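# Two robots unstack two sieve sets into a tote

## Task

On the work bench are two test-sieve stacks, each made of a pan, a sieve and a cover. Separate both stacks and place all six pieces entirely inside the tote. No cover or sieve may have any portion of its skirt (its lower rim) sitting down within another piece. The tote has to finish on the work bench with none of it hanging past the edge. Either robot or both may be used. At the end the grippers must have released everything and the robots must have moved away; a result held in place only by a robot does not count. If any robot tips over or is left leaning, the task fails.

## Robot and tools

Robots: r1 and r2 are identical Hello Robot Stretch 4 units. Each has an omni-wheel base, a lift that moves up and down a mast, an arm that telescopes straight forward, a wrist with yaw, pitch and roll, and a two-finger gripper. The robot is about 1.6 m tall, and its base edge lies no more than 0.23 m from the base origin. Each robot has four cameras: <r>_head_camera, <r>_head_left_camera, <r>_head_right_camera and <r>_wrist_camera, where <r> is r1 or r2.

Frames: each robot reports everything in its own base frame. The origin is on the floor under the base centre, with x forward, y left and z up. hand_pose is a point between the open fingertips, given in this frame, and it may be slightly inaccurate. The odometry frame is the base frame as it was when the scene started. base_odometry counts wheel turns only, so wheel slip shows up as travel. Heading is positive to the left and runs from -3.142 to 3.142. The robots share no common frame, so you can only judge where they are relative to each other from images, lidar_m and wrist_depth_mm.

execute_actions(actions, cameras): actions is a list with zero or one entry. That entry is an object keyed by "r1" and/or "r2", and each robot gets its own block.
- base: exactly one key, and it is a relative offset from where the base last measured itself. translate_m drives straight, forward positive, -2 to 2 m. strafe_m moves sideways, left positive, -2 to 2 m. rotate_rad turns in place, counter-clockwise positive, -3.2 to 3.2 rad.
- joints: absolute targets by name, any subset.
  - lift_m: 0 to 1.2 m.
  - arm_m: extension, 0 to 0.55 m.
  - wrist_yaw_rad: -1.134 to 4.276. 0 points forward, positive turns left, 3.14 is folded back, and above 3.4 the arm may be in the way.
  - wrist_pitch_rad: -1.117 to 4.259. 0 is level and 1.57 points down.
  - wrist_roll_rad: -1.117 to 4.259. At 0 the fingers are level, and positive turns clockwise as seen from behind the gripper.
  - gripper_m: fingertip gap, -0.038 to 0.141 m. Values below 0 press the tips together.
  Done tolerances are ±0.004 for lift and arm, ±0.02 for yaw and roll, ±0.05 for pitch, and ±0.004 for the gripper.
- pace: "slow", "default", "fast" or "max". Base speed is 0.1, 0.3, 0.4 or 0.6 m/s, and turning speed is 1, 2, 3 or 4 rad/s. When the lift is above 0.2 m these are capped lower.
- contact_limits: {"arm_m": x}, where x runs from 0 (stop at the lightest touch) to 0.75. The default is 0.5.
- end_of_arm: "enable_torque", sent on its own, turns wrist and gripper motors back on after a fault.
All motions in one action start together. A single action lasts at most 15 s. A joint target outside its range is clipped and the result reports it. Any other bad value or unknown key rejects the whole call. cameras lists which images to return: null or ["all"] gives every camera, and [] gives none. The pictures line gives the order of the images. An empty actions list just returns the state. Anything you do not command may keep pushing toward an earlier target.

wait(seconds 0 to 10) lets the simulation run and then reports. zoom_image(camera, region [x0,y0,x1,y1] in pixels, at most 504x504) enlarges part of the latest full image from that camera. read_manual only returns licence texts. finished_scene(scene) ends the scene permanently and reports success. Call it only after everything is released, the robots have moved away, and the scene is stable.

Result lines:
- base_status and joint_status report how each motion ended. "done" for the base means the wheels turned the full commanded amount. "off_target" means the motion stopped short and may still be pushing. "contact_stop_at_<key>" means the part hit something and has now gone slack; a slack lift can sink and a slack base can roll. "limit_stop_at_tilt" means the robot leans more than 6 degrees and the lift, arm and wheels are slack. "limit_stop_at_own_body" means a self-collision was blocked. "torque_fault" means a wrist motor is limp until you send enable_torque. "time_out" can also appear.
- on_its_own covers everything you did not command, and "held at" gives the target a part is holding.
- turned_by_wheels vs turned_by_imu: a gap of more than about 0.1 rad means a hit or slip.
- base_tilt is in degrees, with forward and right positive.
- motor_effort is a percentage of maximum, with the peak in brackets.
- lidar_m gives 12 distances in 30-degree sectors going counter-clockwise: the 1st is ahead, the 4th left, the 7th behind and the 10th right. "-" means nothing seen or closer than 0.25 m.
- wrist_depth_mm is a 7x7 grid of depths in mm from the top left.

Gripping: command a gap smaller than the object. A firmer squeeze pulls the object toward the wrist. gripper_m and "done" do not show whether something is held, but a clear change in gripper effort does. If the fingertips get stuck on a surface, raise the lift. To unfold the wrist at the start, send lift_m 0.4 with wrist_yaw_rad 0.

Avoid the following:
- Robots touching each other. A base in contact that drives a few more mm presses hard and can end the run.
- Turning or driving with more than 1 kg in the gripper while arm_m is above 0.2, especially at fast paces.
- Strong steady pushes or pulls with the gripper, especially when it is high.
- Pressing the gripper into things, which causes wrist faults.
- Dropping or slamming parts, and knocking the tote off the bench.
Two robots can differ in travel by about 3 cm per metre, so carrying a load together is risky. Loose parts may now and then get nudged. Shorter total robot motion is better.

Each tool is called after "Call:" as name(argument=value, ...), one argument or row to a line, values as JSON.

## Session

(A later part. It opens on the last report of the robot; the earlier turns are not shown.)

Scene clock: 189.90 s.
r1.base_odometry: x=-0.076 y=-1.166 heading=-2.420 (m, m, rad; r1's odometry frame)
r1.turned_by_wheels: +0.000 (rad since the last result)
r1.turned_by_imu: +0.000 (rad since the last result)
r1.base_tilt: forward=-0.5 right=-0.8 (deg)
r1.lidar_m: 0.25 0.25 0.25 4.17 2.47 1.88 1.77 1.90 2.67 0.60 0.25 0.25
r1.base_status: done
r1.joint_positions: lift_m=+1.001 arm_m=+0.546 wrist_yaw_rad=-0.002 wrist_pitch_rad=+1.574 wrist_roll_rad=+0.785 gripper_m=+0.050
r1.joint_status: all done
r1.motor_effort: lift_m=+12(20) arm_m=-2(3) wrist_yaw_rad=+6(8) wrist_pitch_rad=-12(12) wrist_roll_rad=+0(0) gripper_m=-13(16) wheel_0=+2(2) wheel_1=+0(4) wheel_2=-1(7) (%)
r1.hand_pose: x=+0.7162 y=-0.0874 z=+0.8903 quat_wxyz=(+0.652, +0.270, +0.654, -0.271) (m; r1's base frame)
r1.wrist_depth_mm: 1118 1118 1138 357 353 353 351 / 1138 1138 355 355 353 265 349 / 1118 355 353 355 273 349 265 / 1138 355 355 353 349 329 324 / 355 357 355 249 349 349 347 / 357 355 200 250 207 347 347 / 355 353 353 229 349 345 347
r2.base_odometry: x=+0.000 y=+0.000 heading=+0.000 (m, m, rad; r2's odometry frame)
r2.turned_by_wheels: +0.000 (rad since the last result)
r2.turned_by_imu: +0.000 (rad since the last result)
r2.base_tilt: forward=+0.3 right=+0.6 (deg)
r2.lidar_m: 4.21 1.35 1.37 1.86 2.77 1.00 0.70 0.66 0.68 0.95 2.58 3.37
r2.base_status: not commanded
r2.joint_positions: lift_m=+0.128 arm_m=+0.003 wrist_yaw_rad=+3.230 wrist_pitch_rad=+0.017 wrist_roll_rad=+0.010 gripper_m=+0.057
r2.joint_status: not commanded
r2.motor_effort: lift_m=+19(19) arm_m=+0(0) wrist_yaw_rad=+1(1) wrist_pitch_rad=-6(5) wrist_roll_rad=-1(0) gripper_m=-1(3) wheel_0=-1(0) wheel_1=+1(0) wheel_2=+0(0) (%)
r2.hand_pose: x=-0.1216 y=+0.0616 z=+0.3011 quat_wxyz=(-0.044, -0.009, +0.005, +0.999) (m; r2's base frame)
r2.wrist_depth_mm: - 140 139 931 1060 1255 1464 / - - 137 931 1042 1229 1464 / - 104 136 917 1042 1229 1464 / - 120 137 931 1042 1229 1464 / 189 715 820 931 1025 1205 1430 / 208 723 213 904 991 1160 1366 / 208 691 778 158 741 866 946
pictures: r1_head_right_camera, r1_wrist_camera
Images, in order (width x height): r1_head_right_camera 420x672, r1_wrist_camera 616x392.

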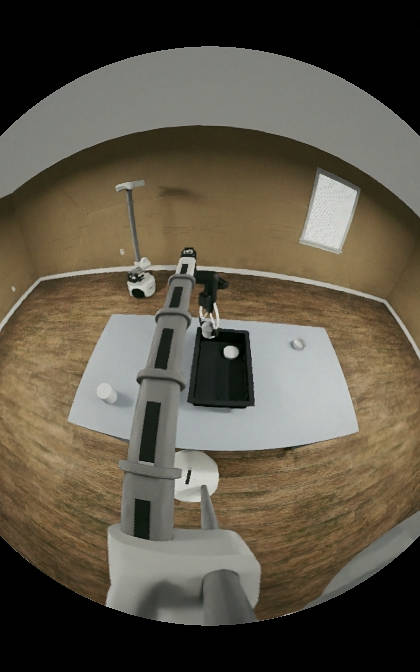

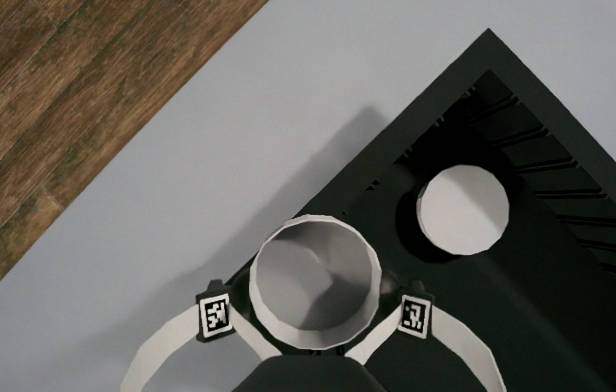

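Call:
execute_actions(
  actions=[
    {"r1":{"joints":{"lift_m":1.06},"pace":"slow"}},
  ],
  cameras=[],
)

Call:
execute_actions(
  actions=[
    {"r1":{"base":{"translate_m":-0.075}}},
  ],
  cameras=["r1_wrist_camera","r1_head_right_camera"],
)

Scene clock: 197.87 s.
r1.base_odometry: x=-0.076 y=-1.166 heading=-2.420 (m, m, rad; r1's odometry frame)
r1.turned_by_wheels: +0.000 (rad since the last result)
r1.turned_by_imu: +0.001 (rad since the last result)
r1.base_tilt: forward=-0.6 right=-0.9 (deg)
r1.lidar_m: 0.25 0.25 0.25 4.19 2.49 1.88 1.81 1.88 2.67 0.59 0.25 0.25
r1.base_status: not commanded
r1.joint_positions: lift_m=+1.060 arm_m=+0.546 wrist_yaw_rad=+0.000 wrist_pitch_rad=+1.571 wrist_roll_rad=+0.785 gripper_m=+0.050
r1.joint_status: all done
r1.motor_effort: lift_m=+22(23) arm_m=-3(3) wrist_yaw_rad=+3(8) wrist_pitch_rad=-2(13) wrist_roll_rad=+1(0) gripper_m=-14(16) wheel_0=+2(2) wheel_1=+0(0) wheel_2=-1(2) (%)
r1.hand_pose: x=+0.7174 y=-0.0874 z=+0.9494 quat_wxyz=(+0.653, +0.271, +0.653, -0.270) (m; r1's base frame)
r1.wrist_depth_mm: 1205 1182 1182 413 413 407 410 / 1160 1182 410 413 413 332 407 / 1182 1182 413 413 407 359 410 / 1182 415 413 410 404 382 327 / 1160 413 410 251 407 404 402 / 415 413 200 251 204 404 402 / 415 413 413 229 404 402 402
r2.base_odometry: x=+0.000 y=+0.000 heading=+0.000 (m, m, rad; r2's odometry frame)
r2.turned_by_wheels: +0.000 (rad since the last result)
r2.turned_by_imu: +0.001 (rad since the last result)
r2.base_tilt: forward=+0.2 right=+0.7 (deg)
r2.lidar_m: 4.23 1.37 1.36 1.89 2.71 0.99 0.69 0.65 0.69 0.95 2.59 3.39
r2.base_status: not commanded
r2.joint_positions: lift_m=+0.128 arm_m=+0.003 wrist_yaw_rad=+3.230 wrist_pitch_rad=+0.017 wrist_roll_rad=+0.010 gripper_m=+0.057
r2.joint_status: not commanded
r2.motor_effort: lift_m=+20(19) arm_m=+0(0) wrist_yaw_rad=+1(1) wrist_pitch_rad=-5(6) wrist_roll_rad=-1(1) gripper_m=-2(2) wheel_0=+0(0) wheel_1=+1(0) wheel_2=+0(0) (%)
r2.hand_pose: x=-0.1216 y=+0.0616 z=+0.3011 quat_wxyz=(-0.044, -0.009, +0.005, +0.999) (m; r2's base frame)
r2.wrist_depth_mm: - 140 139 904 1042 1255 1499 / - - 137 904 1042 1255 1464 / - 104 137 917 1042 1229 1430 / - 120 137 917 1060 1205 1430 / 189 723 809 917 1060 1205 1464 / 208 741 213 891 1008 1182 1336 / 208 691 768 158 741 866 931
pictures: none
No camera images: the call's "cameras" was empty. Leave "cameras" out to get every camera's image.

Scene clock: 199.23 s.
r1.base_odometry: x=-0.019 y=-1.116 heading=-2.420 (m, m, rad; r1's odometry frame)
r1.turned_by_wheels: +0.000 (rad since the last result)
r1.turned_by_imu: +0.001 (rad since the last result)
r1.base_tilt: forward=-0.6 right=-0.8 (deg)
r1.lidar_m: 0.25 0.25 0.33 4.19 2.38 1.80 1.73 1.82 2.56 0.80 0.32 0.25
r1.base_status: done
r1.joint_positions: lift_m=+1.060 arm_m=+0.546 wrist_yaw_rad=+0.000 wrist_pitch_rad=+1.570 wrist_roll_rad=+0.785 gripper_m=+0.050
r1.joint_status: not commanded
r1.motor_effort: lift_m=+22(22) arm_m=-2(3) wrist_yaw_rad=+3(3) wrist_pitch_rad=+0(2) wrist_roll_rad=+1(0) gripper_m=-16(17) wheel_0=+2(0) wheel_1=+1(3) wheel_2=-1(7) (%)
r1.hand_pose: x=+0.7175 y=-0.0874 z=+0.9495 quat_wxyz=(+0.653, +0.270, +0.653, -0.270) (m; r1's base frame)
r1.wrist_depth_mm: 1182 1182 413 413 322 407 407 / 1182 418 415 407 387 407 407 / 1160 413 413 407 384 355 407 / 413 415 347 407 407 402 332 / 410 413 343 250 404 404 404 / 415 413 200 251 203 402 404 / 413 413 410 229 402 402 402
r2.base_odometry: x=+0.000 y=+0.000 heading=+0.000 (m, m, rad; r2's odometry frame)
r2.turned_by_wheels: +0.000 (rad since the last result)
r2.turned_by_imu: +0.000 (rad since the last result)
r2.base_tilt: forward=+0.3 right=+0.8 (deg)
r2.lidar_m: 4.22 1.36 1.35 1.85 2.73 0.98 0.68 0.66 0.70 0.96 2.61 3.39
r2.base_status: not commanded
r2.joint_positions: lift_m=+0.128 arm_m=+0.003 wrist_yaw_rad=+3.230 wrist_pitch_rad=+0.017 wrist_roll_rad=+0.010 gripper_m=+0.057
r2.joint_status: not commanded
r2.motor_effort: lift_m=+20(20) arm_m=+0(0) wrist_yaw_rad=+2(1) wrist_pitch_rad=-5(5) wrist_roll_rad=-1(1) gripper_m=-1(3) wheel_0=+0(0) wheel_1=+0(0) wheel_2=+0(0) (%)
r2.hand_pose: x=-0.1216 y=+0.0616 z=+0.3011 quat_wxyz=(-0.044, -0.009, +0.005, +0.999) (m; r2's base frame)
r2.wrist_depth_mm: - 140 139 917 1078 1255 1464 / - - 137 931 1042 1205 1430 / - 104 136 917 1042 1255 1464 / - 120 136 917 1042 1255 1499 / 189 715 820 904 1042 1205 1464 / 209 741 213 891 991 1160 1397 / 208 691 768 157 750 866 917
pictures: r1_head_right_camera, r1_wrist_camera
Images, in order (width x height): r1_head_right_camera 420x672, r1_wrist_camera 616x392.

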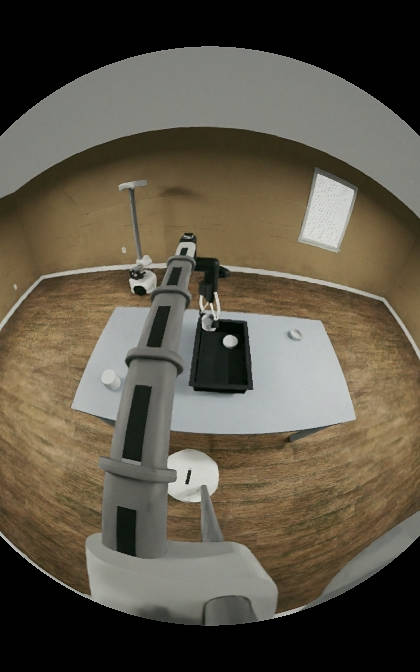

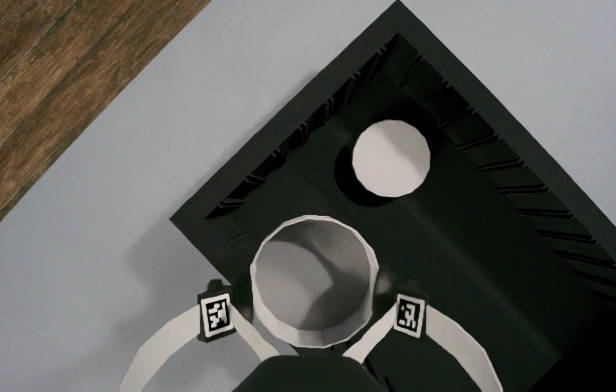

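Call:
execute_actions(
  actions=[
    {"r1":{"base":{"strafe_m":-0.015},"joints":{"lift_m":0.98},"pace":"slow"}},
  ],
  cameras=["r1_wrist_camera"],
)

Call:
execute_actions(
  actions=[
    {"r1":{"joints":{"lift_m":0.925},"pace":"slow"}},
  ],
  cameras=["r1_wrist_camera"],
)

Scene clock: 207.57 s.
r1.base_odometry: x=-0.029 y=-1.105 heading=-2.420 (m, m, rad; r1's odometry frame)
r1.turned_by_wheels: +0.000 (rad since the last result)
r1.turned_by_imu: +0.001 (rad since the last result)
r1.base_tilt: forward=-0.5 right=-0.9 (deg)
r1.lidar_m: 0.25 0.26 0.31 4.20 2.39 1.81 1.73 1.83 2.54 0.85 0.33 0.25
r1.base_status: done
r1.joint_positions: lift_m=+0.980 arm_m=+0.546 wrist_yaw_rad=+0.000 wrist_pitch_rad=+1.570 wrist_roll_rad=+0.785 gripper_m=+0.050
r1.joint_status: all done
r1.motor_effort: lift_m=+16(22) arm_m=-3(3) wrist_yaw_rad=+2(1) wrist_pitch_rad=-2(1) wrist_roll_rad=+0(1) gripper_m=-17(16) wheel_0=+2(2) wheel_1=-1(4) wheel_2=+0(0) (%)
r1.hand_pose: x=+0.7175 y=-0.0874 z=+0.8699 quat_wxyz=(+0.653, +0.270, +0.653, -0.270) (m; r1's base frame)
r1.wrist_depth_mm: 1098 336 336 332 252 245 329 / 1118 334 334 244 330 254 327 / 336 332 270 327 306 307 241 / 334 332 294 329 306 325 286 / 334 250 322 251 327 325 324 / 334 330 200 252 204 324 324 / 334 332 332 229 325 322 324
r2.base_odometry: x=+0.000 y=+0.000 heading=+0.000 (m, m, rad; r2's odometry frame)
r2.turned_by_wheels: +0.000 (rad since the last result)
r2.turned_by_imu: +0.001 (rad since the last result)
r2.base_tilt: forward=+0.1 right=+0.9 (deg)
r2.lidar_m: 4.22 1.37 1.36 1.85 2.73 0.97 0.69 0.65 0.68 0.93 2.60 3.38
r2.base_status: not commanded
r2.joint_positions: lift_m=+0.128 arm_m=+0.003 wrist_yaw_rad=+3.230 wrist_pitch_rad=+0.017 wrist_roll_rad=+0.010 gripper_m=+0.057
r2.joint_status: not commanded
r2.motor_effort: lift_m=+20(20) arm_m=+0(0) wrist_yaw_rad=+1(0) wrist_pitch_rad=-6(4) wrist_roll_rad=-1(1) gripper_m=-3(2) wheel_0=+0(0) wheel_1=+0(0) wheel_2=+0(0) (%)
r2.hand_pose: x=-0.1216 y=+0.0616 z=+0.3011 quat_wxyz=(-0.044, -0.009, +0.005, +0.999) (m; r2's base frame)
r2.wrist_depth_mm: - 140 139 931 1060 1255 1464 / - - 137 931 1060 1205 1464 / - 104 136 917 1042 1229 1464 / - 120 137 917 1060 1229 1464 / 189 707 820 917 1060 1229 1430 / 209 741 213 878 1008 1182 1397 / 209 691 768 158 741 842 931
pictures: r1_wrist_camera
Images, in order (width x height): r1_wrist_camera 616x392.

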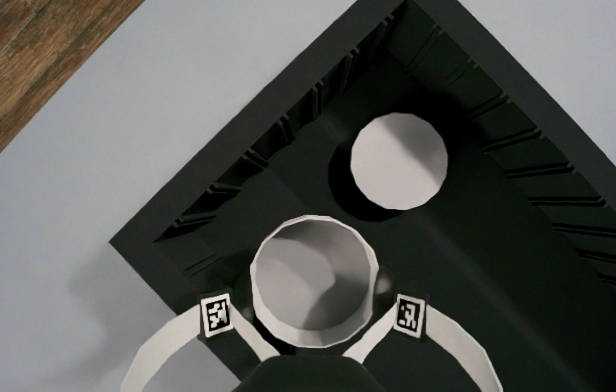

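Scene clock: 208.90 s.
r1.base_odometry: x=-0.029 y=-1.105 heading=-2.420 (m, m, rad; r1's odometry frame)
r1.turned_by_wheels: +0.000 (rad since the last result)
r1.turned_by_imu: +0.000 (rad since the last result)
r1.base_tilt: forward=-0.6 right=-0.7 (deg)
r1.lidar_m: 0.25 0.25 0.33 4.21 2.40 1.79 1.70 1.81 2.54 0.80 0.29 0.25
r1.base_status: not commanded
r1.joint_positions: lift_m=+0.925 arm_m=+0.546 wrist_yaw_rad=+0.000 wrist_pitch_rad=+1.570 wrist_roll_rad=+0.785 gripper_m=+0.050
r1.joint_status: all done
r1.motor_effort: lift_m=+16(16) arm_m=-3(3) wrist_yaw_rad=+2(2) wrist_pitch_rad=-1(1) wrist_roll_rad=+1(1) gripper_m=-16(16) wheel_0=+1(2) wheel_1=-1(1) wheel_2=-1(1) (%)
r1.hand_pose: x=+0.7175 y=-0.0874 z=+0.8149 quat_wxyz=(+0.653, +0.270, +0.653, -0.270) (m; r1's base frame)
r1.wrist_depth_mm: 279 279 279 188 252 210 187 / 279 279 278 228 273 251 202 / 279 279 190 274 251 268 240 / 279 190 274 273 251 271 272 / 278 201 274 252 272 271 270 / 278 190 195 251 204 271 270 / 278 277 187 228 272 270 270
r2.base_odometry: x=+0.000 y=+0.000 heading=+0.000 (m, m, rad; r2's odometry frame)
r2.turned_by_wheels: +0.000 (rad since the last result)
r2.turned_by_imu: +0.000 (rad since the last result)
r2.base_tilt: forward=+0.1 right=+0.7 (deg)
r2.lidar_m: 4.23 1.39 1.37 1.88 2.71 0.98 0.70 0.65 0.70 0.96 2.60 3.37
r2.base_status: not commanded
r2.joint_positions: lift_m=+0.128 arm_m=+0.003 wrist_yaw_rad=+3.230 wrist_pitch_rad=+0.017 wrist_roll_rad=+0.010 gripper_m=+0.057
r2.joint_status: not commanded
r2.motor_effort: lift_m=+19(20) arm_m=+0(0) wrist_yaw_rad=+1(1) wrist_pitch_rad=-4(7) wrist_roll_rad=-1(1) gripper_m=-3(1) wheel_0=+0(0) wheel_1=+0(0) wheel_2=+0(0) (%)
r2.hand_pose: x=-0.1216 y=+0.0616 z=+0.3011 quat_wxyz=(-0.044, -0.009, +0.005, +0.999) (m; r2's base frame)
r2.wrist_depth_mm: - 140 139 917 1060 1229 1499 / - - 137 931 1060 1229 1499 / - 104 137 904 1042 1205 1430 / - 120 137 917 1060 1229 1464 / 189 715 820 931 1025 1182 1430 / 209 732 213 891 991 1182 1366 / 209 691 768 158 750 866 931
pictures: r1_wrist_camera
Images, in order (width x height): r1_wrist_camera 616x392.

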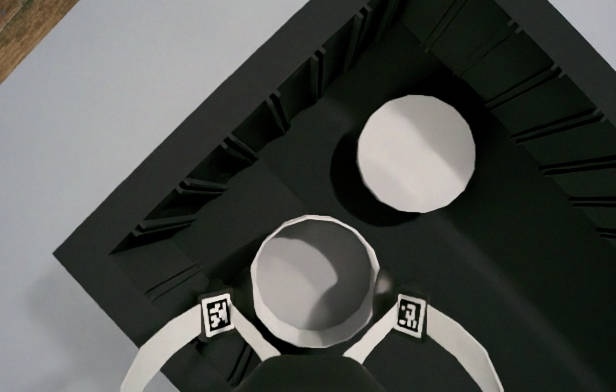

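Call:
execute_actions(
  actions=[
    {"r1":{"joints":{"lift_m":0.915},"pace":"slow"}},
  ],
  cameras=[],
)

Call:
execute_actions(
  actions=[
    {"r1":{"joints":{"gripper_m":0.092},"pace":"slow"}},
  ],
  cameras=["r1_wrist_camera"],
)

Call:
execute_actions(
  actions=[
    {"r1":{"joints":{"lift_m":1.08}}},
  ],
  cameras=["r1_wrist_camera"],
)

Scene clock: 216.23 s.
r1.base_odometry: x=-0.029 y=-1.105 heading=-2.420 (m, m, rad; r1's odometry frame)
r1.turned_by_wheels: +0.000 (rad since the last result)
r1.turned_by_imu: +0.001 (rad since the last result)
r1.base_tilt: forward=-0.6 right=-0.9 (deg)
r1.lidar_m: 0.25 0.25 0.33 4.22 2.38 1.80 1.73 1.84 2.55 0.79 0.32 0.25
r1.base_status: not commanded
r1.joint_positions: lift_m=+0.916 arm_m=+0.546 wrist_yaw_rad=+0.000 wrist_pitch_rad=+1.570 wrist_roll_rad=+0.785 gripper_m=+0.050
r1.joint_status: all done
r1.motor_effort: lift_m=+11(18) arm_m=-3(3) wrist_yaw_rad=+1(2) wrist_pitch_rad=+0(1) wrist_roll_rad=+0(0) gripper_m=-13(16) wheel_0=+1(1) wheel_1=-1(1) wheel_2=-1(1) (%)
r1.hand_pose: x=+0.7176 y=-0.0874 z=+0.8053 quat_wxyz=(+0.654, +0.271, +0.653, -0.270) (m; r1's base frame)
r1.wrist_depth_mm: 274 274 273 183 250 210 181 / 274 274 183 222 266 247 202 / 274 273 183 268 245 259 237 / 274 183 268 267 246 264 264 / 273 196 266 249 265 264 266 / 273 182 200 249 204 264 263 / 272 181 186 229 264 264 263
r2.base_odometry: x=+0.000 y=+0.000 heading=+0.000 (m, m, rad; r2's odometry frame)
r2.turned_by_wheels: +0.000 (rad since the last result)
r2.turned_by_imu: +0.001 (rad since the last result)
r2.base_tilt: forward=+0.3 right=+0.7 (deg)
r2.lidar_m: 4.21 1.37 1.37 1.87 2.71 0.99 0.68 0.65 0.68 0.94 2.58 3.39
r2.base_status: not commanded
r2.joint_positions: lift_m=+0.128 arm_m=+0.003 wrist_yaw_rad=+3.230 wrist_pitch_rad=+0.017 wrist_roll_rad=+0.010 gripper_m=+0.057
r2.joint_status: not commanded
r2.motor_effort: lift_m=+20(19) arm_m=+0(0) wrist_yaw_rad=+1(1) wrist_pitch_rad=-5(5) wrist_roll_rad=-1(1) gripper_m=-2(4) wheel_0=+0(1) wheel_1=+0(1) wheel_2=+0(0) (%)
r2.hand_pose: x=-0.1216 y=+0.0616 z=+0.3011 quat_wxyz=(-0.044, -0.009, +0.005, +0.999) (m; r2's base frame)
r2.wrist_depth_mm: - 140 139 917 1042 1229 1464 / - - 137 917 1042 1205 1499 / - 104 136 931 1042 1182 1430 / - 120 137 917 1042 1229 1464 / 189 715 820 904 1042 1205 1464 / 209 750 213 891 991 1182 1308 / 209 683 788 158 750 866 931
pictures: none
No camera images: the call's "cameras" was empty. Leave "cameras" out to get every camera's image.

Scene clock: 218.17 s.
r1.base_odometry: x=-0.029 y=-1.105 heading=-2.420 (m, m, rad; r1's odometry frame)
r1.turned_by_wheels: +0.000 (rad since the last result)
r1.turned_by_imu: +0.000 (rad since the last result)
r1.base_tilt: forward=-0.5 right=-0.9 (deg)
r1.lidar_m: 0.25 0.25 0.35 4.21 2.39 1.80 1.72 1.82 2.58 0.83 0.30 0.25
r1.base_status: not commanded
r1.joint_positions: lift_m=+0.915 arm_m=+0.546 wrist_yaw_rad=+0.000 wrist_pitch_rad=+1.570 wrist_roll_rad=+0.785 gripper_m=+0.092
r1.joint_status: all done
r1.motor_effort: lift_m=+16(16) arm_m=-3(3) wrist_yaw_rad=+2(1) wrist_pitch_rad=-1(3) wrist_roll_rad=+0(0) gripper_m=-1(16) wheel_0=+0(1) wheel_1=-1(1) wheel_2=-2(2) (%)
r1.hand_pose: x=+0.7176 y=-0.0874 z=+0.8050 quat_wxyz=(+0.654, +0.271, +0.653, -0.270) (m; r1's base frame)
r1.wrist_depth_mm: 271 270 270 180 249 206 178 / 271 268 180 228 264 242 195 / 270 268 182 265 242 262 235 / 270 180 265 265 241 263 260 / 270 204 264 246 264 263 262 / 270 180 198 245 203 262 259 / 267 179 204 147 262 262 260
r2.base_odometry: x=+0.000 y=+0.000 heading=+0.000 (m, m, rad; r2's odometry frame)
r2.turned_by_wheels: +0.000 (rad since the last result)
r2.turned_by_imu: +0.001 (rad since the last result)
r2.base_tilt: forward=+0.2 right=+0.7 (deg)
r2.lidar_m: 4.21 1.36 1.36 1.87 2.73 0.97 0.69 0.66 0.70 0.94 2.59 3.38
r2.base_status: not commanded
r2.joint_positions: lift_m=+0.128 arm_m=+0.003 wrist_yaw_rad=+3.230 wrist_pitch_rad=+0.017 wrist_roll_rad=+0.010 gripper_m=+0.057
r2.joint_status: not commanded
r2.motor_effort: lift_m=+19(20) arm_m=+0(0) wrist_yaw_rad=+1(1) wrist_pitch_rad=-5(6) wrist_roll_rad=-1(1) gripper_m=-2(4) wheel_0=+0(0) wheel_1=+0(1) wheel_2=+0(0) (%)
r2.hand_pose: x=-0.1216 y=+0.0616 z=+0.3011 quat_wxyz=(-0.044, -0.009, +0.005, +0.999) (m; r2's base frame)
r2.wrist_depth_mm: - 140 139 931 1042 1255 1464 / - - 137 931 1042 1229 1464 / - 104 136 931 1042 1205 1464 / - 121 137 917 1008 1182 1464 / 189 715 820 917 1042 1205 1464 / 209 741 213 891 1008 1182 1366 / 209 676 768 157 741 866 946
pictures: r1_wrist_camera
Images, in order (width x height): r1_wrist_camera 616x392.

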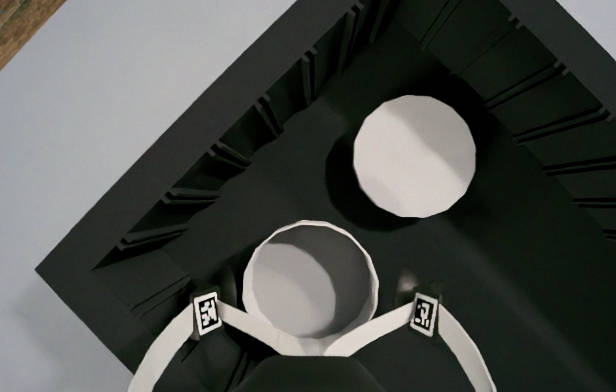

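Scene clock: 219.93 s.
r1.base_odometry: x=-0.029 y=-1.105 heading=-2.420 (m, m, rad; r1's odometry frame)
r1.turned_by_wheels: +0.000 (rad since the last result)
r1.turned_by_imu: +0.000 (rad since the last result)
r1.base_tilt: forward=-0.5 right=-0.8 (deg)
r1.lidar_m: 0.25 0.25 0.32 4.17 2.38 1.80 1.72 1.83 2.57 0.81 0.32 0.25
r1.base_status: not commanded
r1.joint_positions: lift_m=+1.080 arm_m=+0.546 wrist_yaw_rad=+0.000 wrist_pitch_rad=+1.570 wrist_roll_rad=+0.785 gripper_m=+0.092
r1.joint_status: all done
r1.motor_effort: lift_m=+22(19) arm_m=-3(3) wrist_yaw_rad=+2(2) wrist_pitch_rad=-1(1) wrist_roll_rad=-1(1) gripper_m=-2(3) wheel_0=+0(0) wheel_1=-1(1) wheel_2=-1(2) (%)
r1.hand_pose: x=+0.7176 y=-0.0874 z=+0.9695 quat_wxyz=(+0.654, +0.271, +0.653, -0.270) (m; r1's base frame)
r1.wrist_depth_mm: 1205 1229 433 436 433 430 427 / 1205 1182 433 433 357 430 427 / 1205 433 433 421 413 387 424 / 436 433 377 427 427 404 427 / 436 433 373 410 427 424 375 / 436 433 204 424 204 424 424 / 436 430 433 145 427 421 413
r2.base_odometry: x=+0.000 y=+0.000 heading=+0.000 (m, m, rad; r2's odometry frame)
r2.turned_by_wheels: +0.000 (rad since the last result)
r2.turned_by_imu: +0.001 (rad since the last result)
r2.base_tilt: forward=+0.3 right=+0.9 (deg)
r2.lidar_m: 4.23 1.36 1.34 1.90 2.73 0.98 0.69 0.66 0.71 0.91 2.61 3.39
r2.base_status: not commanded
r2.joint_positions: lift_m=+0.128 arm_m=+0.003 wrist_yaw_rad=+3.230 wrist_pitch_rad=+0.017 wrist_roll_rad=+0.010 gripper_m=+0.057
r2.joint_status: not commanded
r2.motor_effort: lift_m=+20(20) arm_m=+0(0) wrist_yaw_rad=+0(1) wrist_pitch_rad=-5(3) wrist_roll_rad=-1(1) gripper_m=-3(1) wheel_0=+0(0) wheel_1=+0(1) wheel_2=+0(0) (%)
r2.hand_pose: x=-0.1216 y=+0.0616 z=+0.3011 quat_wxyz=(-0.044, -0.009, +0.005, +0.999) (m; r2's base frame)
r2.wrist_depth_mm: - 140 139 931 1060 1229 1430 / - - 137 917 1042 1229 1499 / - 104 136 917 1042 1229 1464 / - 120 137 931 1042 1205 1430 / 188 715 809 931 1042 1205 1430 / 208 741 213 891 1008 1205 1336 / 208 691 778 157 741 854 946
pictures: r1_wrist_camera
Images, in order (width x height): r1_wrist_camera 616x392.

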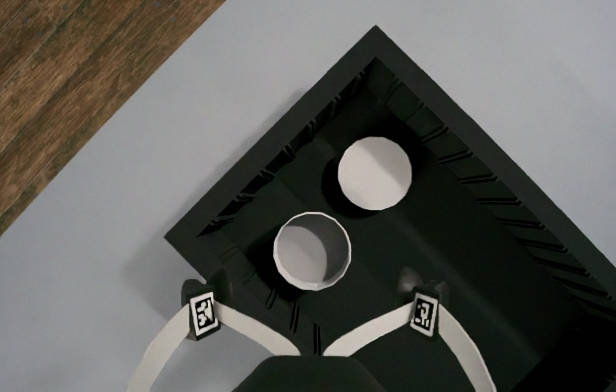

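Call:
execute_actions(
  actions=[
    {"r1":{"base":{"strafe_m":-0.545},"joints":{"wrist_roll_rad":0,"gripper_m":0.095}}},
  ],
  cameras=[],
)

Call:
execute_actions(
  actions=[
    {"r1":{"base":{"translate_m":0.076},"joints":{"lift_m":0.96}}},
  ],
  cameras=["r1_wrist_camera"],
)

Scene clock: 229.60 s.
r1.base_odometry: x=-0.389 y=-0.696 heading=-2.420 (m, m, rad; r1's odometry frame)
r1.turned_by_wheels: +0.000 (rad since the last result)
r1.turned_by_imu: -0.002 (rad since the last result)
r1.base_tilt: forward=-0.5 right=-0.9 (deg)
r1.lidar_m: 0.25 0.25 0.31 0.97 2.43 1.82 1.73 1.85 2.58 3.93 0.28 0.25
r1.base_status: done
r1.joint_positions: lift_m=+1.080 arm_m=+0.546 wrist_yaw_rad=+0.000 wrist_pitch_rad=+1.570 wrist_roll_rad=+0.000 gripper_m=+0.095
r1.joint_status: all done
r1.motor_effort: lift_m=+21(22) arm_m=-2(2) wrist_yaw_rad=+1(2) wrist_pitch_rad=+1(1) wrist_roll_rad=-1(4) gripper_m=-3(5) wheel_0=-1(10) wheel_1=+0(8) wheel_2=-1(2) (%)
r1.hand_pose: x=+0.7176 y=-0.0874 z=+0.9695 quat_wxyz=(+0.707, +0.000, +0.707, +0.000) (m; r1's base frame)
r1.wrist_depth_mm: 831 439 433 433 430 427 1182 / 439 436 433 433 430 427 1160 / 439 433 436 433 427 430 424 / 439 436 433 427 430 424 424 / 442 436 433 430 424 427 427 / 436 436 204 430 213 424 424 / 436 433 433 145 427 424 798
r2.base_odometry: x=+0.000 y=+0.000 heading=+0.000 (m, m, rad; r2's odometry frame)
r2.turned_by_wheels: +0.000 (rad since the last result)
r2.turned_by_imu: +0.002 (rad since the last result)
r2.base_tilt: forward=+0.2 right=+0.8 (deg)
r2.lidar_m: 4.23 1.40 1.33 1.84 2.70 0.97 0.71 0.65 0.69 0.95 2.60 3.37
r2.base_status: not commanded
r2.joint_positions: lift_m=+0.128 arm_m=+0.003 wrist_yaw_rad=+3.230 wrist_pitch_rad=+0.017 wrist_roll_rad=+0.010 gripper_m=+0.057
r2.joint_status: not commanded
r2.motor_effort: lift_m=+20(20) arm_m=+0(0) wrist_yaw_rad=+1(2) wrist_pitch_rad=-4(6) wrist_roll_rad=-1(0) gripper_m=-2(1) wheel_0=+0(0) wheel_1=+0(0) wheel_2=+0(0) (%)
r2.hand_pose: x=-0.1216 y=+0.0616 z=+0.3011 quat_wxyz=(-0.044, -0.009, +0.005, +0.999) (m; r2's base frame)
r2.wrist_depth_mm: - 140 139 931 1042 1255 1499 / - - 137 946 1060 1229 1499 / - 104 136 931 1060 1255 1464 / - 120 137 917 1060 1229 1430 / 189 715 820 904 1042 1229 1430 / 208 741 212 904 1008 1182 1366 / 208 683 778 157 750 866 946
pictures: none
No camera images: the call's "cameras" was empty. Leave "cameras" out to get every camera's image.

Scene clock: 231.13 s.
r1.base_odometry: x=-0.446 y=-0.746 heading=-2.420 (m, m, rad; r1's odometry frame)
r1.turned_by_wheels: +0.000 (rad since the last result)
r1.turned_by_imu: +0.000 (rad since the last result)
r1.base_tilt: forward=-0.6 right=-0.8 (deg)
r1.lidar_m: 0.25 0.25 0.25 0.59 2.51 1.89 1.83 1.92 2.69 3.95 0.25 0.25
r1.base_status: done
r1.joint_positions: lift_m=+0.960 arm_m=+0.546 wrist_yaw_rad=+0.000 wrist_pitch_rad=+1.570 wrist_roll_rad=+0.000 gripper_m=+0.095
r1.joint_status: all done
r1.motor_effort: lift_m=+16(21) arm_m=-3(3) wrist_yaw_rad=+1(3) wrist_pitch_rad=-1(0) wrist_roll_rad=-1(1) gripper_m=-2(2) wheel_0=+0(2) wheel_1=-1(5) wheel_2=-1(6) (%)
r1.hand_pose: x=+0.7176 y=-0.0874 z=+0.8500 quat_wxyz=(+0.707, +0.000, +0.707, +0.000) (m; r1's base frame)
r1.wrist_depth_mm: 1098 1078 1078 1060 1060 1060 1042 / 317 315 315 312 309 307 306 / 315 315 315 312 309 309 307 / 319 315 315 312 310 307 306 / 317 315 314 309 309 307 307 / 317 315 204 309 213 307 306 / 317 314 312 145 307 306 306
r2.base_odometry: x=+0.000 y=+0.000 heading=+0.000 (m, m, rad; r2's odometry frame)
r2.turned_by_wheels: +0.000 (rad since the last result)
r2.turned_by_imu: +0.000 (rad since the last result)
r2.base_tilt: forward=+0.2 right=+0.7 (deg)
r2.lidar_m: 4.23 1.36 1.35 1.87 2.72 0.99 0.69 0.67 0.69 0.94 2.60 3.38
r2.base_status: not commanded
r2.joint_positions: lift_m=+0.128 arm_m=+0.003 wrist_yaw_rad=+3.230 wrist_pitch_rad=+0.017 wrist_roll_rad=+0.010 gripper_m=+0.057
r2.joint_status: not commanded
r2.motor_effort: lift_m=+20(20) arm_m=+0(0) wrist_yaw_rad=+2(0) wrist_pitch_rad=-5(6) wrist_roll_rad=-1(0) gripper_m=-3(3) wheel_0=+0(0) wheel_1=+0(0) wheel_2=+0(0) (%)
r2.hand_pose: x=-0.1216 y=+0.0616 z=+0.3011 quat_wxyz=(-0.044, -0.009, +0.005, +0.999) (m; r2's base frame)
r2.wrist_depth_mm: - 140 139 917 1060 1229 1464 / - - 137 931 1060 1205 1430 / - 104 136 917 1042 1229 1499 / - 120 137 931 1060 1229 1397 / 188 723 831 917 1025 1205 1464 / 208 732 213 878 1008 1182 1336 / 208 691 778 157 741 866 931
pictures: r1_wrist_camera
Images, in order (width x height): r1_wrist_camera 616x392.

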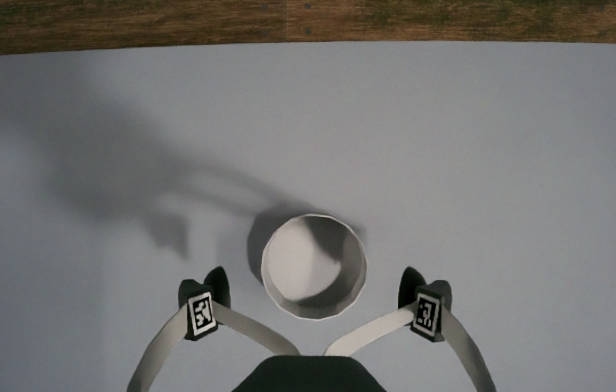

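Call:
execute_actions(
  actions=[
    {"r1":{"joints":{"lift_m":0.912},"pace":"slow"}},
  ],
  cameras=[],
)

Call:
execute_actions(
  actions=[
    {"r1":{"joints":{"gripper_m":0.05},"pace":"slow"}},
  ],
  cameras=[],
)

Call:
execute_actions(
  actions=[
    {"r1":{"base":{"translate_m":-0.07},"joints":{"lift_m":1.08}}},
  ],
  cameras=["r1_wrist_camera","r1_head_right_camera"],
)

Scene clock: 237.33 s.
r1.base_odometry: x=-0.446 y=-0.746 heading=-2.420 (m, m, rad; r1's odometry frame)
r1.turned_by_wheels: +0.000 (rad since the last result)
r1.turned_by_imu: +0.001 (rad since the last result)
r1.base_tilt: forward=-0.7 right=-0.9 (deg)
r1.lidar_m: 0.25 0.25 0.25 0.64 2.53 1.92 1.82 1.93 2.68 3.94 0.25 0.25
r1.base_status: not commanded
r1.joint_positions: lift_m=+0.912 arm_m=+0.546 wrist_yaw_rad=+0.000 wrist_pitch_rad=+1.570 wrist_roll_rad=+0.000 gripper_m=+0.095
r1.joint_status: all done
r1.motor_effort: lift_m=+16(17) arm_m=-3(3) wrist_yaw_rad=+2(3) wrist_pitch_rad=+0(0) wrist_roll_rad=-1(1) gripper_m=-2(4) wheel_0=+0(1) wheel_1=-2(1) wheel_2=-1(1) (%)
r1.hand_pose: x=+0.7176 y=-0.0874 z=+0.8020 quat_wxyz=(+0.707, +0.000, +0.707, +0.000) (m; r1's base frame)
r1.wrist_depth_mm: 270 268 267 265 263 262 259 / 268 268 266 264 264 262 260 / 270 267 266 265 263 260 259 / 270 266 265 263 263 260 259 / 268 267 264 260 262 259 259 / 267 266 204 260 213 259 259 / 266 266 265 146 260 258 258
r2.base_odometry: x=+0.000 y=+0.000 heading=+0.000 (m, m, rad; r2's odometry frame)
r2.turned_by_wheels: +0.000 (rad since the last result)
r2.turned_by_imu: +0.001 (rad since the last result)
r2.base_tilt: forward=+0.2 right=+0.6 (deg)
r2.lidar_m: 4.23 1.36 1.35 1.89 2.74 0.98 0.70 0.66 0.70 0.94 2.58 3.37
r2.base_status: not commanded
r2.joint_positions: lift_m=+0.128 arm_m=+0.003 wrist_yaw_rad=+3.230 wrist_pitch_rad=+0.017 wrist_roll_rad=+0.010 gripper_m=+0.057
r2.joint_status: not commanded
r2.motor_effort: lift_m=+19(20) arm_m=+0(0) wrist_yaw_rad=+2(1) wrist_pitch_rad=-4(6) wrist_roll_rad=-1(1) gripper_m=-2(4) wheel_0=+0(0) wheel_1=+1(1) wheel_2=+0(0) (%)
r2.hand_pose: x=-0.1216 y=+0.0616 z=+0.3011 quat_wxyz=(-0.044, -0.009, +0.005, +0.999) (m; r2's base frame)
r2.wrist_depth_mm: - 140 139 904 1078 1255 1499 / - - 137 931 1060 1255 1464 / - 104 136 931 1042 1205 1464 / - 120 137 946 1060 1205 1430 / 189 723 809 917 1042 1205 1464 / 210 723 213 891 1008 1182 1336 / 209 699 768 157 750 854 946
pictures: none
No camera images: the call's "cameras" was empty. Leave "cameras" out to get every camera's image.

Scene clock: 239.37 s.
r1.base_odometry: x=-0.446 y=-0.746 heading=-2.420 (m, m, rad; r1's odometry frame)
r1.turned_by_wheels: +0.000 (rad since the last result)
r1.turned_by_imu: +0.000 (rad since the last result)
r1.base_tilt: forward=-0.5 right=-0.9 (deg)
r1.lidar_m: 0.25 0.25 0.25 0.66 2.50 1.89 1.81 1.92 2.66 3.94 0.25 0.25
r1.base_status: not commanded
r1.joint_positions: lift_m=+0.912 arm_m=+0.546 wrist_yaw_rad=+0.000 wrist_pitch_rad=+1.570 wrist_roll_rad=+0.000 gripper_m=+0.050
r1.joint_status: all done
r1.motor_effort: lift_m=+16(16) arm_m=-3(3) wrist_yaw_rad=+1(2) wrist_pitch_rad=+0(0) wrist_roll_rad=-1(1) gripper_m=-12(13) wheel_0=+0(0) wheel_1=-2(2) wheel_2=-1(1) (%)
r1.hand_pose: x=+0.7176 y=-0.0874 z=+0.8020 quat_wxyz=(+0.707, +0.000, +0.707, +0.000) (m; r1's base frame)
r1.wrist_depth_mm: 270 267 265 264 263 260 260 / 268 267 266 264 263 260 259 / 268 266 265 263 262 260 259 / 267 267 265 264 262 259 258 / 268 266 265 260 262 259 259 / 267 267 196 259 204 259 257 / 266 266 264 230 259 259 258
r2.base_odometry: x=+0.000 y=+0.000 heading=+0.000 (m, m, rad; r2's odometry frame)
r2.turned_by_wheels: +0.000 (rad since the last result)
r2.turned_by_imu: +0.001 (rad since the last result)
r2.base_tilt: forward=+0.2 right=+0.8 (deg)
r2.lidar_m: 4.23 1.34 1.36 1.87 2.73 0.97 0.71 0.66 0.68 0.93 2.58 3.37
r2.base_status: not commanded
r2.joint_positions: lift_m=+0.128 arm_m=+0.003 wrist_yaw_rad=+3.230 wrist_pitch_rad=+0.017 wrist_roll_rad=+0.010 gripper_m=+0.057
r2.joint_status: not commanded
r2.motor_effort: lift_m=+20(20) arm_m=+0(0) wrist_yaw_rad=+1(1) wrist_pitch_rad=-4(6) wrist_roll_rad=-1(1) gripper_m=-2(3) wheel_0=+0(0) wheel_1=+0(0) wheel_2=+0(0) (%)
r2.hand_pose: x=-0.1216 y=+0.0616 z=+0.3011 quat_wxyz=(-0.044, -0.009, +0.005, +0.999) (m; r2's base frame)
r2.wrist_depth_mm: - 140 139 931 1042 1255 1464 / - - 137 917 1042 1205 1499 / - 104 136 931 1042 1255 1430 / - 120 137 904 1042 1229 1430 / 189 715 809 904 1060 1229 1464 / 208 741 213 904 1025 1205 1336 / 209 699 778 158 759 866 960
pictures: none
No camera images: the call's "cameras" was empty. Leave "cameras" out to get every camera's image.

Scene clock: 241.13 s.
r1.base_odometry: x=-0.394 y=-0.700 heading=-2.420 (m, m, rad; r1's odometry frame)
r1.turned_by_wheels: +0.000 (rad since the last result)
r1.turned_by_imu: +0.001 (rad since the last result)
r1.base_tilt: forward=-0.5 right=-0.8 (deg)
r1.lidar_m: 0.25 0.25 0.30 0.93 2.44 1.80 1.75 1.85 2.58 3.93 0.27 0.25
r1.base_status: done
r1.joint_positions: lift_m=+1.080 arm_m=+0.546 wrist_yaw_rad=+0.000 wrist_pitch_rad=+1.570 wrist_roll_rad=+0.000 gripper_m=+0.050
r1.joint_status: all done
r1.motor_effort: lift_m=+22(20) arm_m=-3(3) wrist_yaw_rad=+4(0) wrist_pitch_rad=-1(0) wrist_roll_rad=-1(1) gripper_m=-15(13) wheel_0=-1(3) wheel_1=+1(4) wheel_2=+0(8) (%)
r1.hand_pose: x=+0.7176 y=-0.0874 z=+0.9695 quat_wxyz=(+0.707, +0.000, +0.707, +0.000) (m; r1's base frame)
r1.wrist_depth_mm: 820 820 433 433 430 427 1160 / 442 439 433 430 430 427 1182 / 436 436 433 430 427 427 421 / 436 436 436 427 427 424 421 / 436 436 433 260 427 424 424 / 436 436 196 258 204 424 421 / 436 433 433 230 427 421 421
r2.base_odometry: x=+0.000 y=+0.000 heading=+0.000 (m, m, rad; r2's odometry frame)
r2.turned_by_wheels: +0.000 (rad since the last result)
r2.turned_by_imu: +0.001 (rad since the last result)
r2.base_tilt: forward=+0.1 right=+0.8 (deg)
r2.lidar_m: 4.24 1.36 1.35 1.86 2.70 0.98 0.70 0.65 0.69 0.95 2.58 3.35
r2.base_status: not commanded
r2.joint_positions: lift_m=+0.128 arm_m=+0.003 wrist_yaw_rad=+3.230 wrist_pitch_rad=+0.017 wrist_roll_rad=+0.010 gripper_m=+0.057
r2.joint_status: not commanded
r2.motor_effort: lift_m=+19(19) arm_m=+0(0) wrist_yaw_rad=+0(1) wrist_pitch_rad=-4(5) wrist_roll_rad=-1(1) gripper_m=-2(1) wheel_0=+0(0) wheel_1=+0(0) wheel_2=+0(0) (%)
r2.hand_pose: x=-0.1216 y=+0.0616 z=+0.3011 quat_wxyz=(-0.044, -0.009, +0.005, +0.999) (m; r2's base frame)
r2.wrist_depth_mm: - 140 139 946 1042 1229 1464 / - - 137 931 1060 1255 1499 / - 104 136 917 1060 1205 1464 / - 120 136 917 1042 1205 1464 / 189 707 820 891 1060 1255 1464 / 208 750 213 891 1008 1182 1336 / 209 691 778 157 750 866 931
pictures: r1_head_right_camera, r1_wrist_camera
Images, in order (width x height): r1_head_right_camera 420x672, r1_wrist_camera 616x392.

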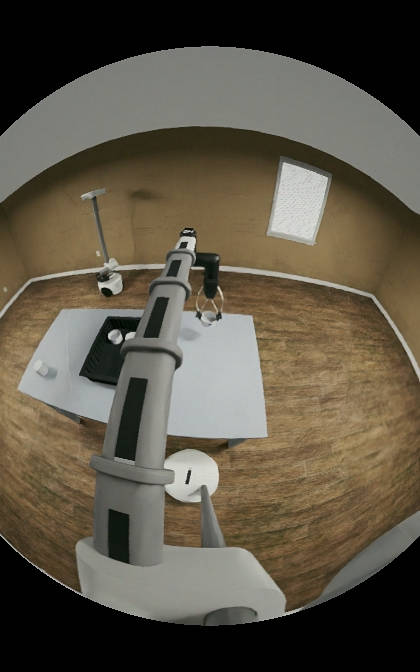

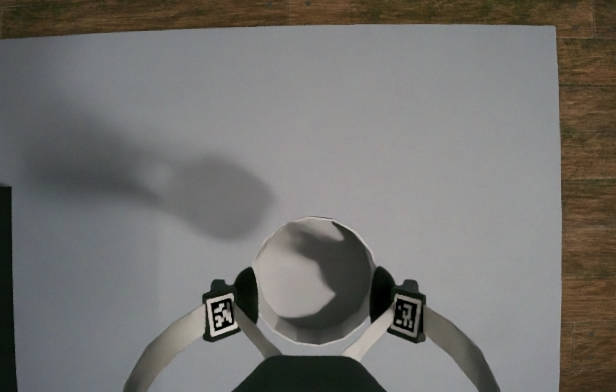

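Call:
execute_actions(
  actions=[
    {"r1":{"base":{"strafe_m":0.445},"joints":{"arm_m":0.441,"wrist_roll_rad":0.785}}},
  ],
  cameras=[],
)

Call:
execute_actions(
  actions=[
    {"r1":{"joints":{"lift_m":0.99}}},
  ],
  cameras=["r1_wrist_camera"],
)

Scene clock: 249.63 s.
r1.base_odometry: x=-0.100 y=-1.034 heading=-2.420 (m, m, rad; r1's odometry frame)
r1.turned_by_wheels: +0.000 (rad since the last result)
r1.turned_by_imu: +0.004 (rad since the last result)
r1.base_tilt: forward=-0.5 right=-0.8 (deg)
r1.lidar_m: 0.25 0.25 0.31 4.31 2.43 1.78 1.72 1.82 2.52 0.77 0.29 0.25
r1.base_status: done
r1.joint_positions: lift_m=+1.080 arm_m=+0.443 wrist_yaw_rad=+0.000 wrist_pitch_rad=+1.570 wrist_roll_rad=+0.785 gripper_m=+0.050
r1.joint_status: all done
r1.motor_effort: lift_m=+22(22) arm_m=-8(12) wrist_yaw_rad=+3(0) wrist_pitch_rad=+0(0) wrist_roll_rad=+1(4) gripper_m=-17(13) wheel_0=+2(6) wheel_1=-1(8) wheel_2=+1(2) (%)
r1.hand_pose: x=+0.6136 y=-0.0874 z=+0.9695 quat_wxyz=(+0.654, +0.270, +0.653, -0.270) (m; r1's base frame)
r1.wrist_depth_mm: 1229 436 433 433 430 427 430 / 436 436 349 436 427 427 427 / 436 364 430 382 427 430 427 / 439 415 427 430 433 430 424 / 355 413 413 260 359 430 424 / 439 370 196 259 204 349 424 / 433 345 404 229 424 338 424
r2.base_odometry: x=+0.000 y=+0.000 heading=+0.000 (m, m, rad; r2's odometry frame)
r2.turned_by_wheels: +0.000 (rad since the last result)
r2.turned_by_imu: +0.002 (rad since the last result)
r2.base_tilt: forward=+0.2 right=+0.6 (deg)
r2.lidar_m: 4.24 1.37 1.34 1.87 2.72 0.98 0.71 0.66 0.70 0.96 2.57 3.37
r2.base_status: not commanded
r2.joint_positions: lift_m=+0.128 arm_m=+0.003 wrist_yaw_rad=+3.230 wrist_pitch_rad=+0.017 wrist_roll_rad=+0.010 gripper_m=+0.057
r2.joint_status: not commanded
r2.motor_effort: lift_m=+20(20) arm_m=+0(0) wrist_yaw_rad=+3(1) wrist_pitch_rad=-6(3) wrist_roll_rad=-1(1) gripper_m=-2(2) wheel_0=+0(1) wheel_1=+0(0) wheel_2=+0(0) (%)
r2.hand_pose: x=-0.1216 y=+0.0616 z=+0.3011 quat_wxyz=(-0.044, -0.009, +0.005, +0.999) (m; r2's base frame)
r2.wrist_depth_mm: - 140 139 931 1042 1255 1464 / - - 137 917 1060 1229 1430 / - 104 136 917 1060 1255 1430 / - 120 136 917 1060 1229 1464 / 189 715 820 917 1042 1229 1430 / 209 723 213 891 1008 1182 1366 / 208 691 768 158 750 866 917
pictures: none
No camera images: the call's "cameras" was empty. Leave "cameras" out to get every camera's image.

Scene clock: 251.00 s.
r1.base_odometry: x=-0.100 y=-1.034 heading=-2.420 (m, m, rad; r1's odometry frame)
r1.turned_by_wheels: +0.000 (rad since the last result)
r1.turned_by_imu: +0.000 (rad since the last result)
r1.base_tilt: forward=-0.6 right=-0.9 (deg)
r1.lidar_m: 0.25 0.25 0.34 4.31 2.41 1.81 1.74 1.85 2.56 0.78 0.30 0.25
r1.base_status: not commanded
r1.joint_positions: lift_m=+0.990 arm_m=+0.443 wrist_yaw_rad=+0.000 wrist_pitch_rad=+1.570 wrist_roll_rad=+0.785 gripper_m=+0.050
r1.joint_status: all done
r1.motor_effort: lift_m=+17(17) arm_m=-8(8) wrist_yaw_rad=+2(2) wrist_pitch_rad=+0(1) wrist_roll_rad=+1(2) gripper_m=-12(14) wheel_0=+2(2) wheel_1=-1(1) wheel_2=+1(1) (%)
r1.hand_pose: x=+0.6136 y=-0.0874 z=+0.8799 quat_wxyz=(+0.654, +0.270, +0.653, -0.270) (m; r1's base frame)
r1.wrist_depth_mm: 347 304 256 340 342 342 340 / 345 265 336 342 342 340 338 / 257 320 319 301 342 340 338 / 285 342 319 338 252 340 338 / 322 322 340 260 310 338 338 / 281 322 197 258 204 252 336 / 256 282 338 230 336 307 250
r2.base_odometry: x=+0.000 y=+0.000 heading=+0.000 (m, m, rad; r2's odometry frame)
r2.turned_by_wheels: +0.000 (rad since the last result)
r2.turned_by_imu: +0.000 (rad since the last result)
r2.base_tilt: forward=+0.1 right=+0.7 (deg)
r2.lidar_m: 4.23 1.36 1.37 1.86 2.74 0.97 0.70 0.65 0.69 0.95 2.60 3.37
r2.base_status: not commanded
r2.joint_positions: lift_m=+0.128 arm_m=+0.003 wrist_yaw_rad=+3.230 wrist_pitch_rad=+0.017 wrist_roll_rad=+0.010 gripper_m=+0.057
r2.joint_status: not commanded
r2.motor_effort: lift_m=+19(20) arm_m=+0(0) wrist_yaw_rad=+2(2) wrist_pitch_rad=-4(5) wrist_roll_rad=-1(0) gripper_m=-2(4) wheel_0=+0(0) wheel_1=+0(0) wheel_2=+0(0) (%)
r2.hand_pose: x=-0.1216 y=+0.0616 z=+0.3011 quat_wxyz=(-0.044, -0.009, +0.005, +0.999) (m; r2's base frame)
r2.wrist_depth_mm: - 140 139 917 1042 1229 1464 / - - 137 917 1060 1229 1464 / - 104 136 917 1060 1205 1464 / - 120 137 946 1042 1205 1464 / 189 707 820 904 1060 1182 1430 / 209 741 213 891 1025 1205 1366 / 208 683 768 158 750 878 946
pictures: r1_wrist_camera
Images, in order (width x height): r1_wrist_camera 616x392.

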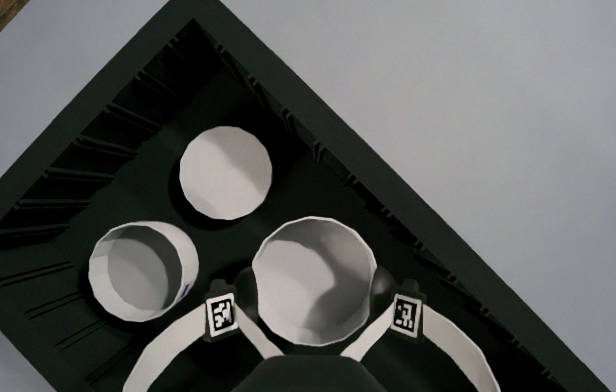

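Call:
execute_actions(
  actions=[
    {"r1":{"joints":{"lift_m":0.921},"pace":"slow"}},
  ],
  cameras=["r1_wrist_camera"],
)

Call:
execute_actions(
  actions=[
    {"r1":{"joints":{"gripper_m":0.092},"pace":"slow"}},
  ],
  cameras=["r1_wrist_camera"],
)

Call:
execute_actions(
  actions=[
    {"r1":{"joints":{"lift_m":1.1}}},
  ],
  cameras=["r1_wrist_camera","r1_head_left_camera"],
)

Scene clock: 257.53 s.
r1.base_odometry: x=-0.100 y=-1.034 heading=-2.420 (m, m, rad; r1's odometry frame)
r1.turned_by_wheels: +0.000 (rad since the last result)
r1.turned_by_imu: +0.001 (rad since the last result)
r1.base_tilt: forward=-0.6 right=-0.9 (deg)
r1.lidar_m: 0.25 0.25 0.32 4.29 2.41 1.79 1.73 1.85 2.56 0.79 0.28 0.25
r1.base_status: not commanded
r1.joint_positions: lift_m=+0.921 arm_m=+0.443 wrist_yaw_rad=+0.000 wrist_pitch_rad=+1.570 wrist_roll_rad=+0.785 gripper_m=+0.050
r1.joint_status: all done
r1.motor_effort: lift_m=+16(16) arm_m=-8(9) wrist_yaw_rad=+1(2) wrist_pitch_rad=+0(0) wrist_roll_rad=+2(2) gripper_m=-16(17) wheel_0=+1(2) wheel_1=-1(1) wheel_2=+1(1) (%)
r1.hand_pose: x=+0.6136 y=-0.0874 z=+0.8109 quat_wxyz=(+0.654, +0.270, +0.653, -0.270) (m; r1's base frame)
r1.wrist_depth_mm: 187 219 198 273 273 272 271 / 200 259 271 185 272 272 271 / 234 273 249 270 184 271 270 / 273 272 249 270 186 271 268 / 254 254 270 262 267 183 268 / 253 253 196 258 203 216 182 / 237 256 270 230 268 265 195
r2.base_odometry: x=+0.000 y=+0.000 heading=+0.000 (m, m, rad; r2's odometry frame)
r2.turned_by_wheels: +0.000 (rad since the last result)
r2.turned_by_imu: +0.001 (rad since the last result)
r2.base_tilt: forward=+0.1 right=+0.8 (deg)
r2.lidar_m: 4.21 1.39 1.35 1.86 2.78 0.98 0.69 0.66 0.69 0.97 2.59 3.38
r2.base_status: not commanded
r2.joint_positions: lift_m=+0.128 arm_m=+0.003 wrist_yaw_rad=+3.230 wrist_pitch_rad=+0.017 wrist_roll_rad=+0.010 gripper_m=+0.057
r2.joint_status: not commanded
r2.motor_effort: lift_m=+19(20) arm_m=+0(0) wrist_yaw_rad=+1(2) wrist_pitch_rad=-6(5) wrist_roll_rad=-1(0) gripper_m=-2(3) wheel_0=+0(1) wheel_1=+0(0) wheel_2=+0(0) (%)
r2.hand_pose: x=-0.1216 y=+0.0616 z=+0.3011 quat_wxyz=(-0.044, -0.009, +0.005, +0.999) (m; r2's base frame)
r2.wrist_depth_mm: - 140 139 946 1060 1255 1464 / - - 137 931 1060 1229 1464 / - 104 136 917 1060 1229 1464 / - 120 137 917 1042 1229 1464 / 188 715 809 917 1042 1205 1464 / 209 732 213 891 991 1205 1336 / 209 699 768 158 741 878 931
pictures: r1_wrist_camera
Images, in order (width x height): r1_wrist_camera 616x392.

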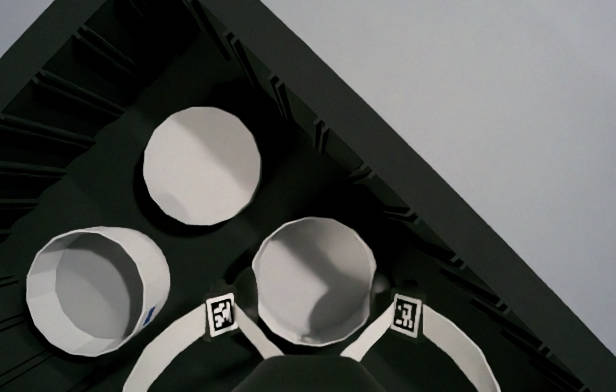

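Scene clock: 259.47 s.
r1.base_odometry: x=-0.100 y=-1.034 heading=-2.420 (m, m, rad; r1's odometry frame)
r1.turned_by_wheels: +0.000 (rad since the last result)
r1.turned_by_imu: +0.000 (rad since the last result)
r1.base_tilt: forward=-0.5 right=-1.0 (deg)
r1.lidar_m: 0.25 0.25 0.32 4.31 2.39 1.81 1.72 1.81 2.57 0.80 0.28 0.25
r1.base_status: not commanded
r1.joint_positions: lift_m=+0.921 arm_m=+0.443 wrist_yaw_rad=+0.000 wrist_pitch_rad=+1.570 wrist_roll_rad=+0.785 gripper_m=+0.092
r1.joint_status: all done
r1.motor_effort: lift_m=+16(16) arm_m=-9(9) wrist_yaw_rad=+2(1) wrist_pitch_rad=+1(0) wrist_roll_rad=+0(1) gripper_m=-3(13) wheel_0=+1(1) wheel_1=-1(1) wheel_2=+1(1) (%)
r1.hand_pose: x=+0.6136 y=-0.0874 z=+0.8109 quat_wxyz=(+0.654, +0.270, +0.653, -0.270) (m; r1's base frame)
r1.wrist_depth_mm: 187 218 198 273 273 272 270 / 200 257 272 185 272 271 270 / 233 272 250 271 184 271 271 / 273 273 250 270 186 271 271 / 255 254 271 268 268 182 268 / 252 254 204 267 203 213 182 / 238 272 272 145 267 267 195
r2.base_odometry: x=+0.000 y=+0.000 heading=+0.000 (m, m, rad; r2's odometry frame)
r2.turned_by_wheels: +0.000 (rad since the last result)
r2.turned_by_imu: +0.001 (rad since the last result)
r2.base_tilt: forward=+0.4 right=+0.7 (deg)
r2.lidar_m: 4.23 1.38 1.37 1.87 2.70 1.00 0.69 0.66 0.70 0.96 2.60 3.36
r2.base_status: not commanded
r2.joint_positions: lift_m=+0.128 arm_m=+0.003 wrist_yaw_rad=+3.230 wrist_pitch_rad=+0.017 wrist_roll_rad=+0.010 gripper_m=+0.057
r2.joint_status: not commanded
r2.motor_effort: lift_m=+20(19) arm_m=+0(0) wrist_yaw_rad=+2(2) wrist_pitch_rad=-5(5) wrist_roll_rad=+0(1) gripper_m=-3(4) wheel_0=+0(0) wheel_1=+0(0) wheel_2=+0(0) (%)
r2.hand_pose: x=-0.1216 y=+0.0616 z=+0.3011 quat_wxyz=(-0.044, -0.009, +0.005, +0.999) (m; r2's base frame)
r2.wrist_depth_mm: - 140 139 931 1060 1255 1499 / - - 137 917 1060 1255 1464 / - 104 136 931 1060 1229 1430 / - 120 137 904 1042 1255 1464 / 189 715 820 917 1060 1229 1464 / 208 723 213 891 1025 1182 1336 / 208 683 768 158 741 854 946
pictures: r1_wrist_camera
Images, in order (width x height): r1_wrist_camera 616x392.

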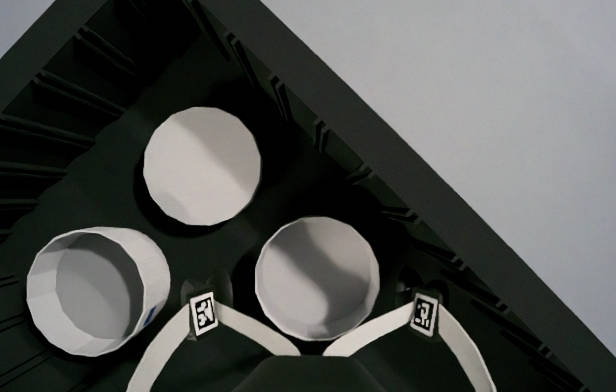

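Scene clock: 261.30 s.
r1.base_odometry: x=-0.100 y=-1.034 heading=-2.420 (m, m, rad; r1's odometry frame)
r1.turned_by_wheels: +0.000 (rad since the last result)
r1.turned_by_imu: +0.000 (rad since the last result)
r1.base_tilt: forward=-0.5 right=-0.8 (deg)
r1.lidar_m: 0.25 0.25 0.31 4.31 2.39 1.79 1.74 1.83 2.57 0.78 0.31 0.25
r1.base_status: not commanded
r1.joint_positions: lift_m=+1.100 arm_m=+0.443 wrist_yaw_rad=+0.000 wrist_pitch_rad=+1.570 wrist_roll_rad=+0.785 gripper_m=+0.092
r1.joint_status: all done
r1.motor_effort: lift_m=+22(21) arm_m=-9(9) wrist_yaw_rad=+2(3) wrist_pitch_rad=-1(1) wrist_roll_rad=+1(1) gripper_m=-3(3) wheel_0=+1(1) wheel_1=-1(1) wheel_2=+1(1) (%)
r1.hand_pose: x=+0.6136 y=-0.0874 z=+0.9895 quat_wxyz=(+0.654, +0.270, +0.653, -0.270) (m; r1's base frame)
r1.wrist_depth_mm: 1205 455 455 455 452 449 445 / 1229 455 370 452 452 452 449 / 455 421 452 445 449 449 449 / 455 418 449 449 449 452 445 / 452 430 430 442 445 445 445 / 452 387 204 449 203 359 442 / 455 452 407 145 445 357 445
r2.base_odometry: x=+0.000 y=+0.000 heading=+0.000 (m, m, rad; r2's odometry frame)
r2.turned_by_wheels: +0.000 (rad since the last result)
r2.turned_by_imu: +0.001 (rad since the last result)
r2.base_tilt: forward=+0.2 right=+0.9 (deg)
r2.lidar_m: 4.24 1.37 1.35 1.85 2.72 0.97 0.70 0.66 0.70 0.96 2.59 3.36
r2.base_status: not commanded
r2.joint_positions: lift_m=+0.128 arm_m=+0.003 wrist_yaw_rad=+3.230 wrist_pitch_rad=+0.017 wrist_roll_rad=+0.010 gripper_m=+0.057
r2.joint_status: not commanded
r2.motor_effort: lift_m=+20(19) arm_m=+0(0) wrist_yaw_rad=+0(1) wrist_pitch_rad=-7(6) wrist_roll_rad=-1(1) gripper_m=-1(1) wheel_0=-1(0) wheel_1=+0(0) wheel_2=+0(0) (%)
r2.hand_pose: x=-0.1216 y=+0.0616 z=+0.3011 quat_wxyz=(-0.044, -0.009, +0.005, +0.999) (m; r2's base frame)
r2.wrist_depth_mm: - 140 139 931 1060 1229 1464 / - - 137 931 1060 1229 1499 / - 104 136 931 1042 1229 1464 / - 120 137 917 1060 1229 1430 / 189 715 809 917 1042 1229 1464 / 210 723 213 891 1025 1182 1366 / 209 683 768 158 741 878 931
pictures: r1_head_left_camera, r1_wrist_camera
Images, in order (width x height): r1_head_left_camera 420x672, r1_wrist_camera 616x392.

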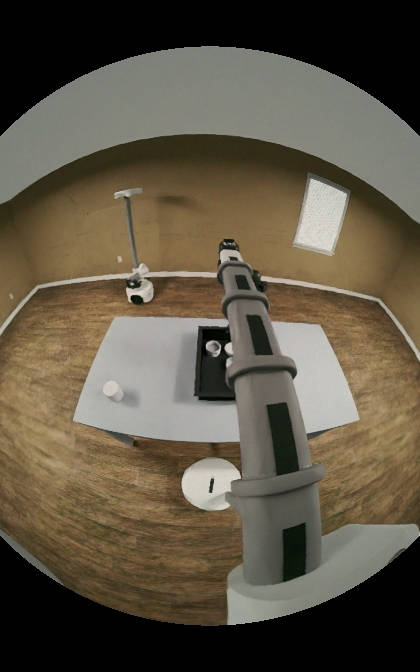

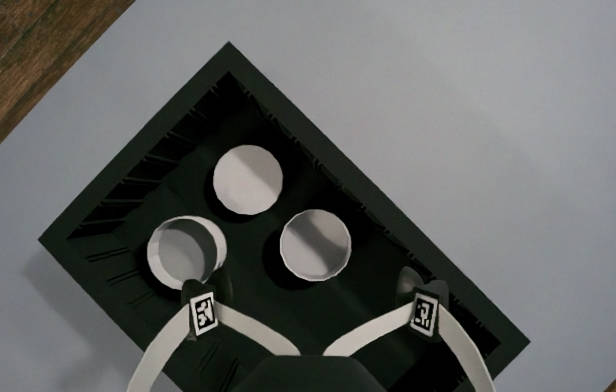

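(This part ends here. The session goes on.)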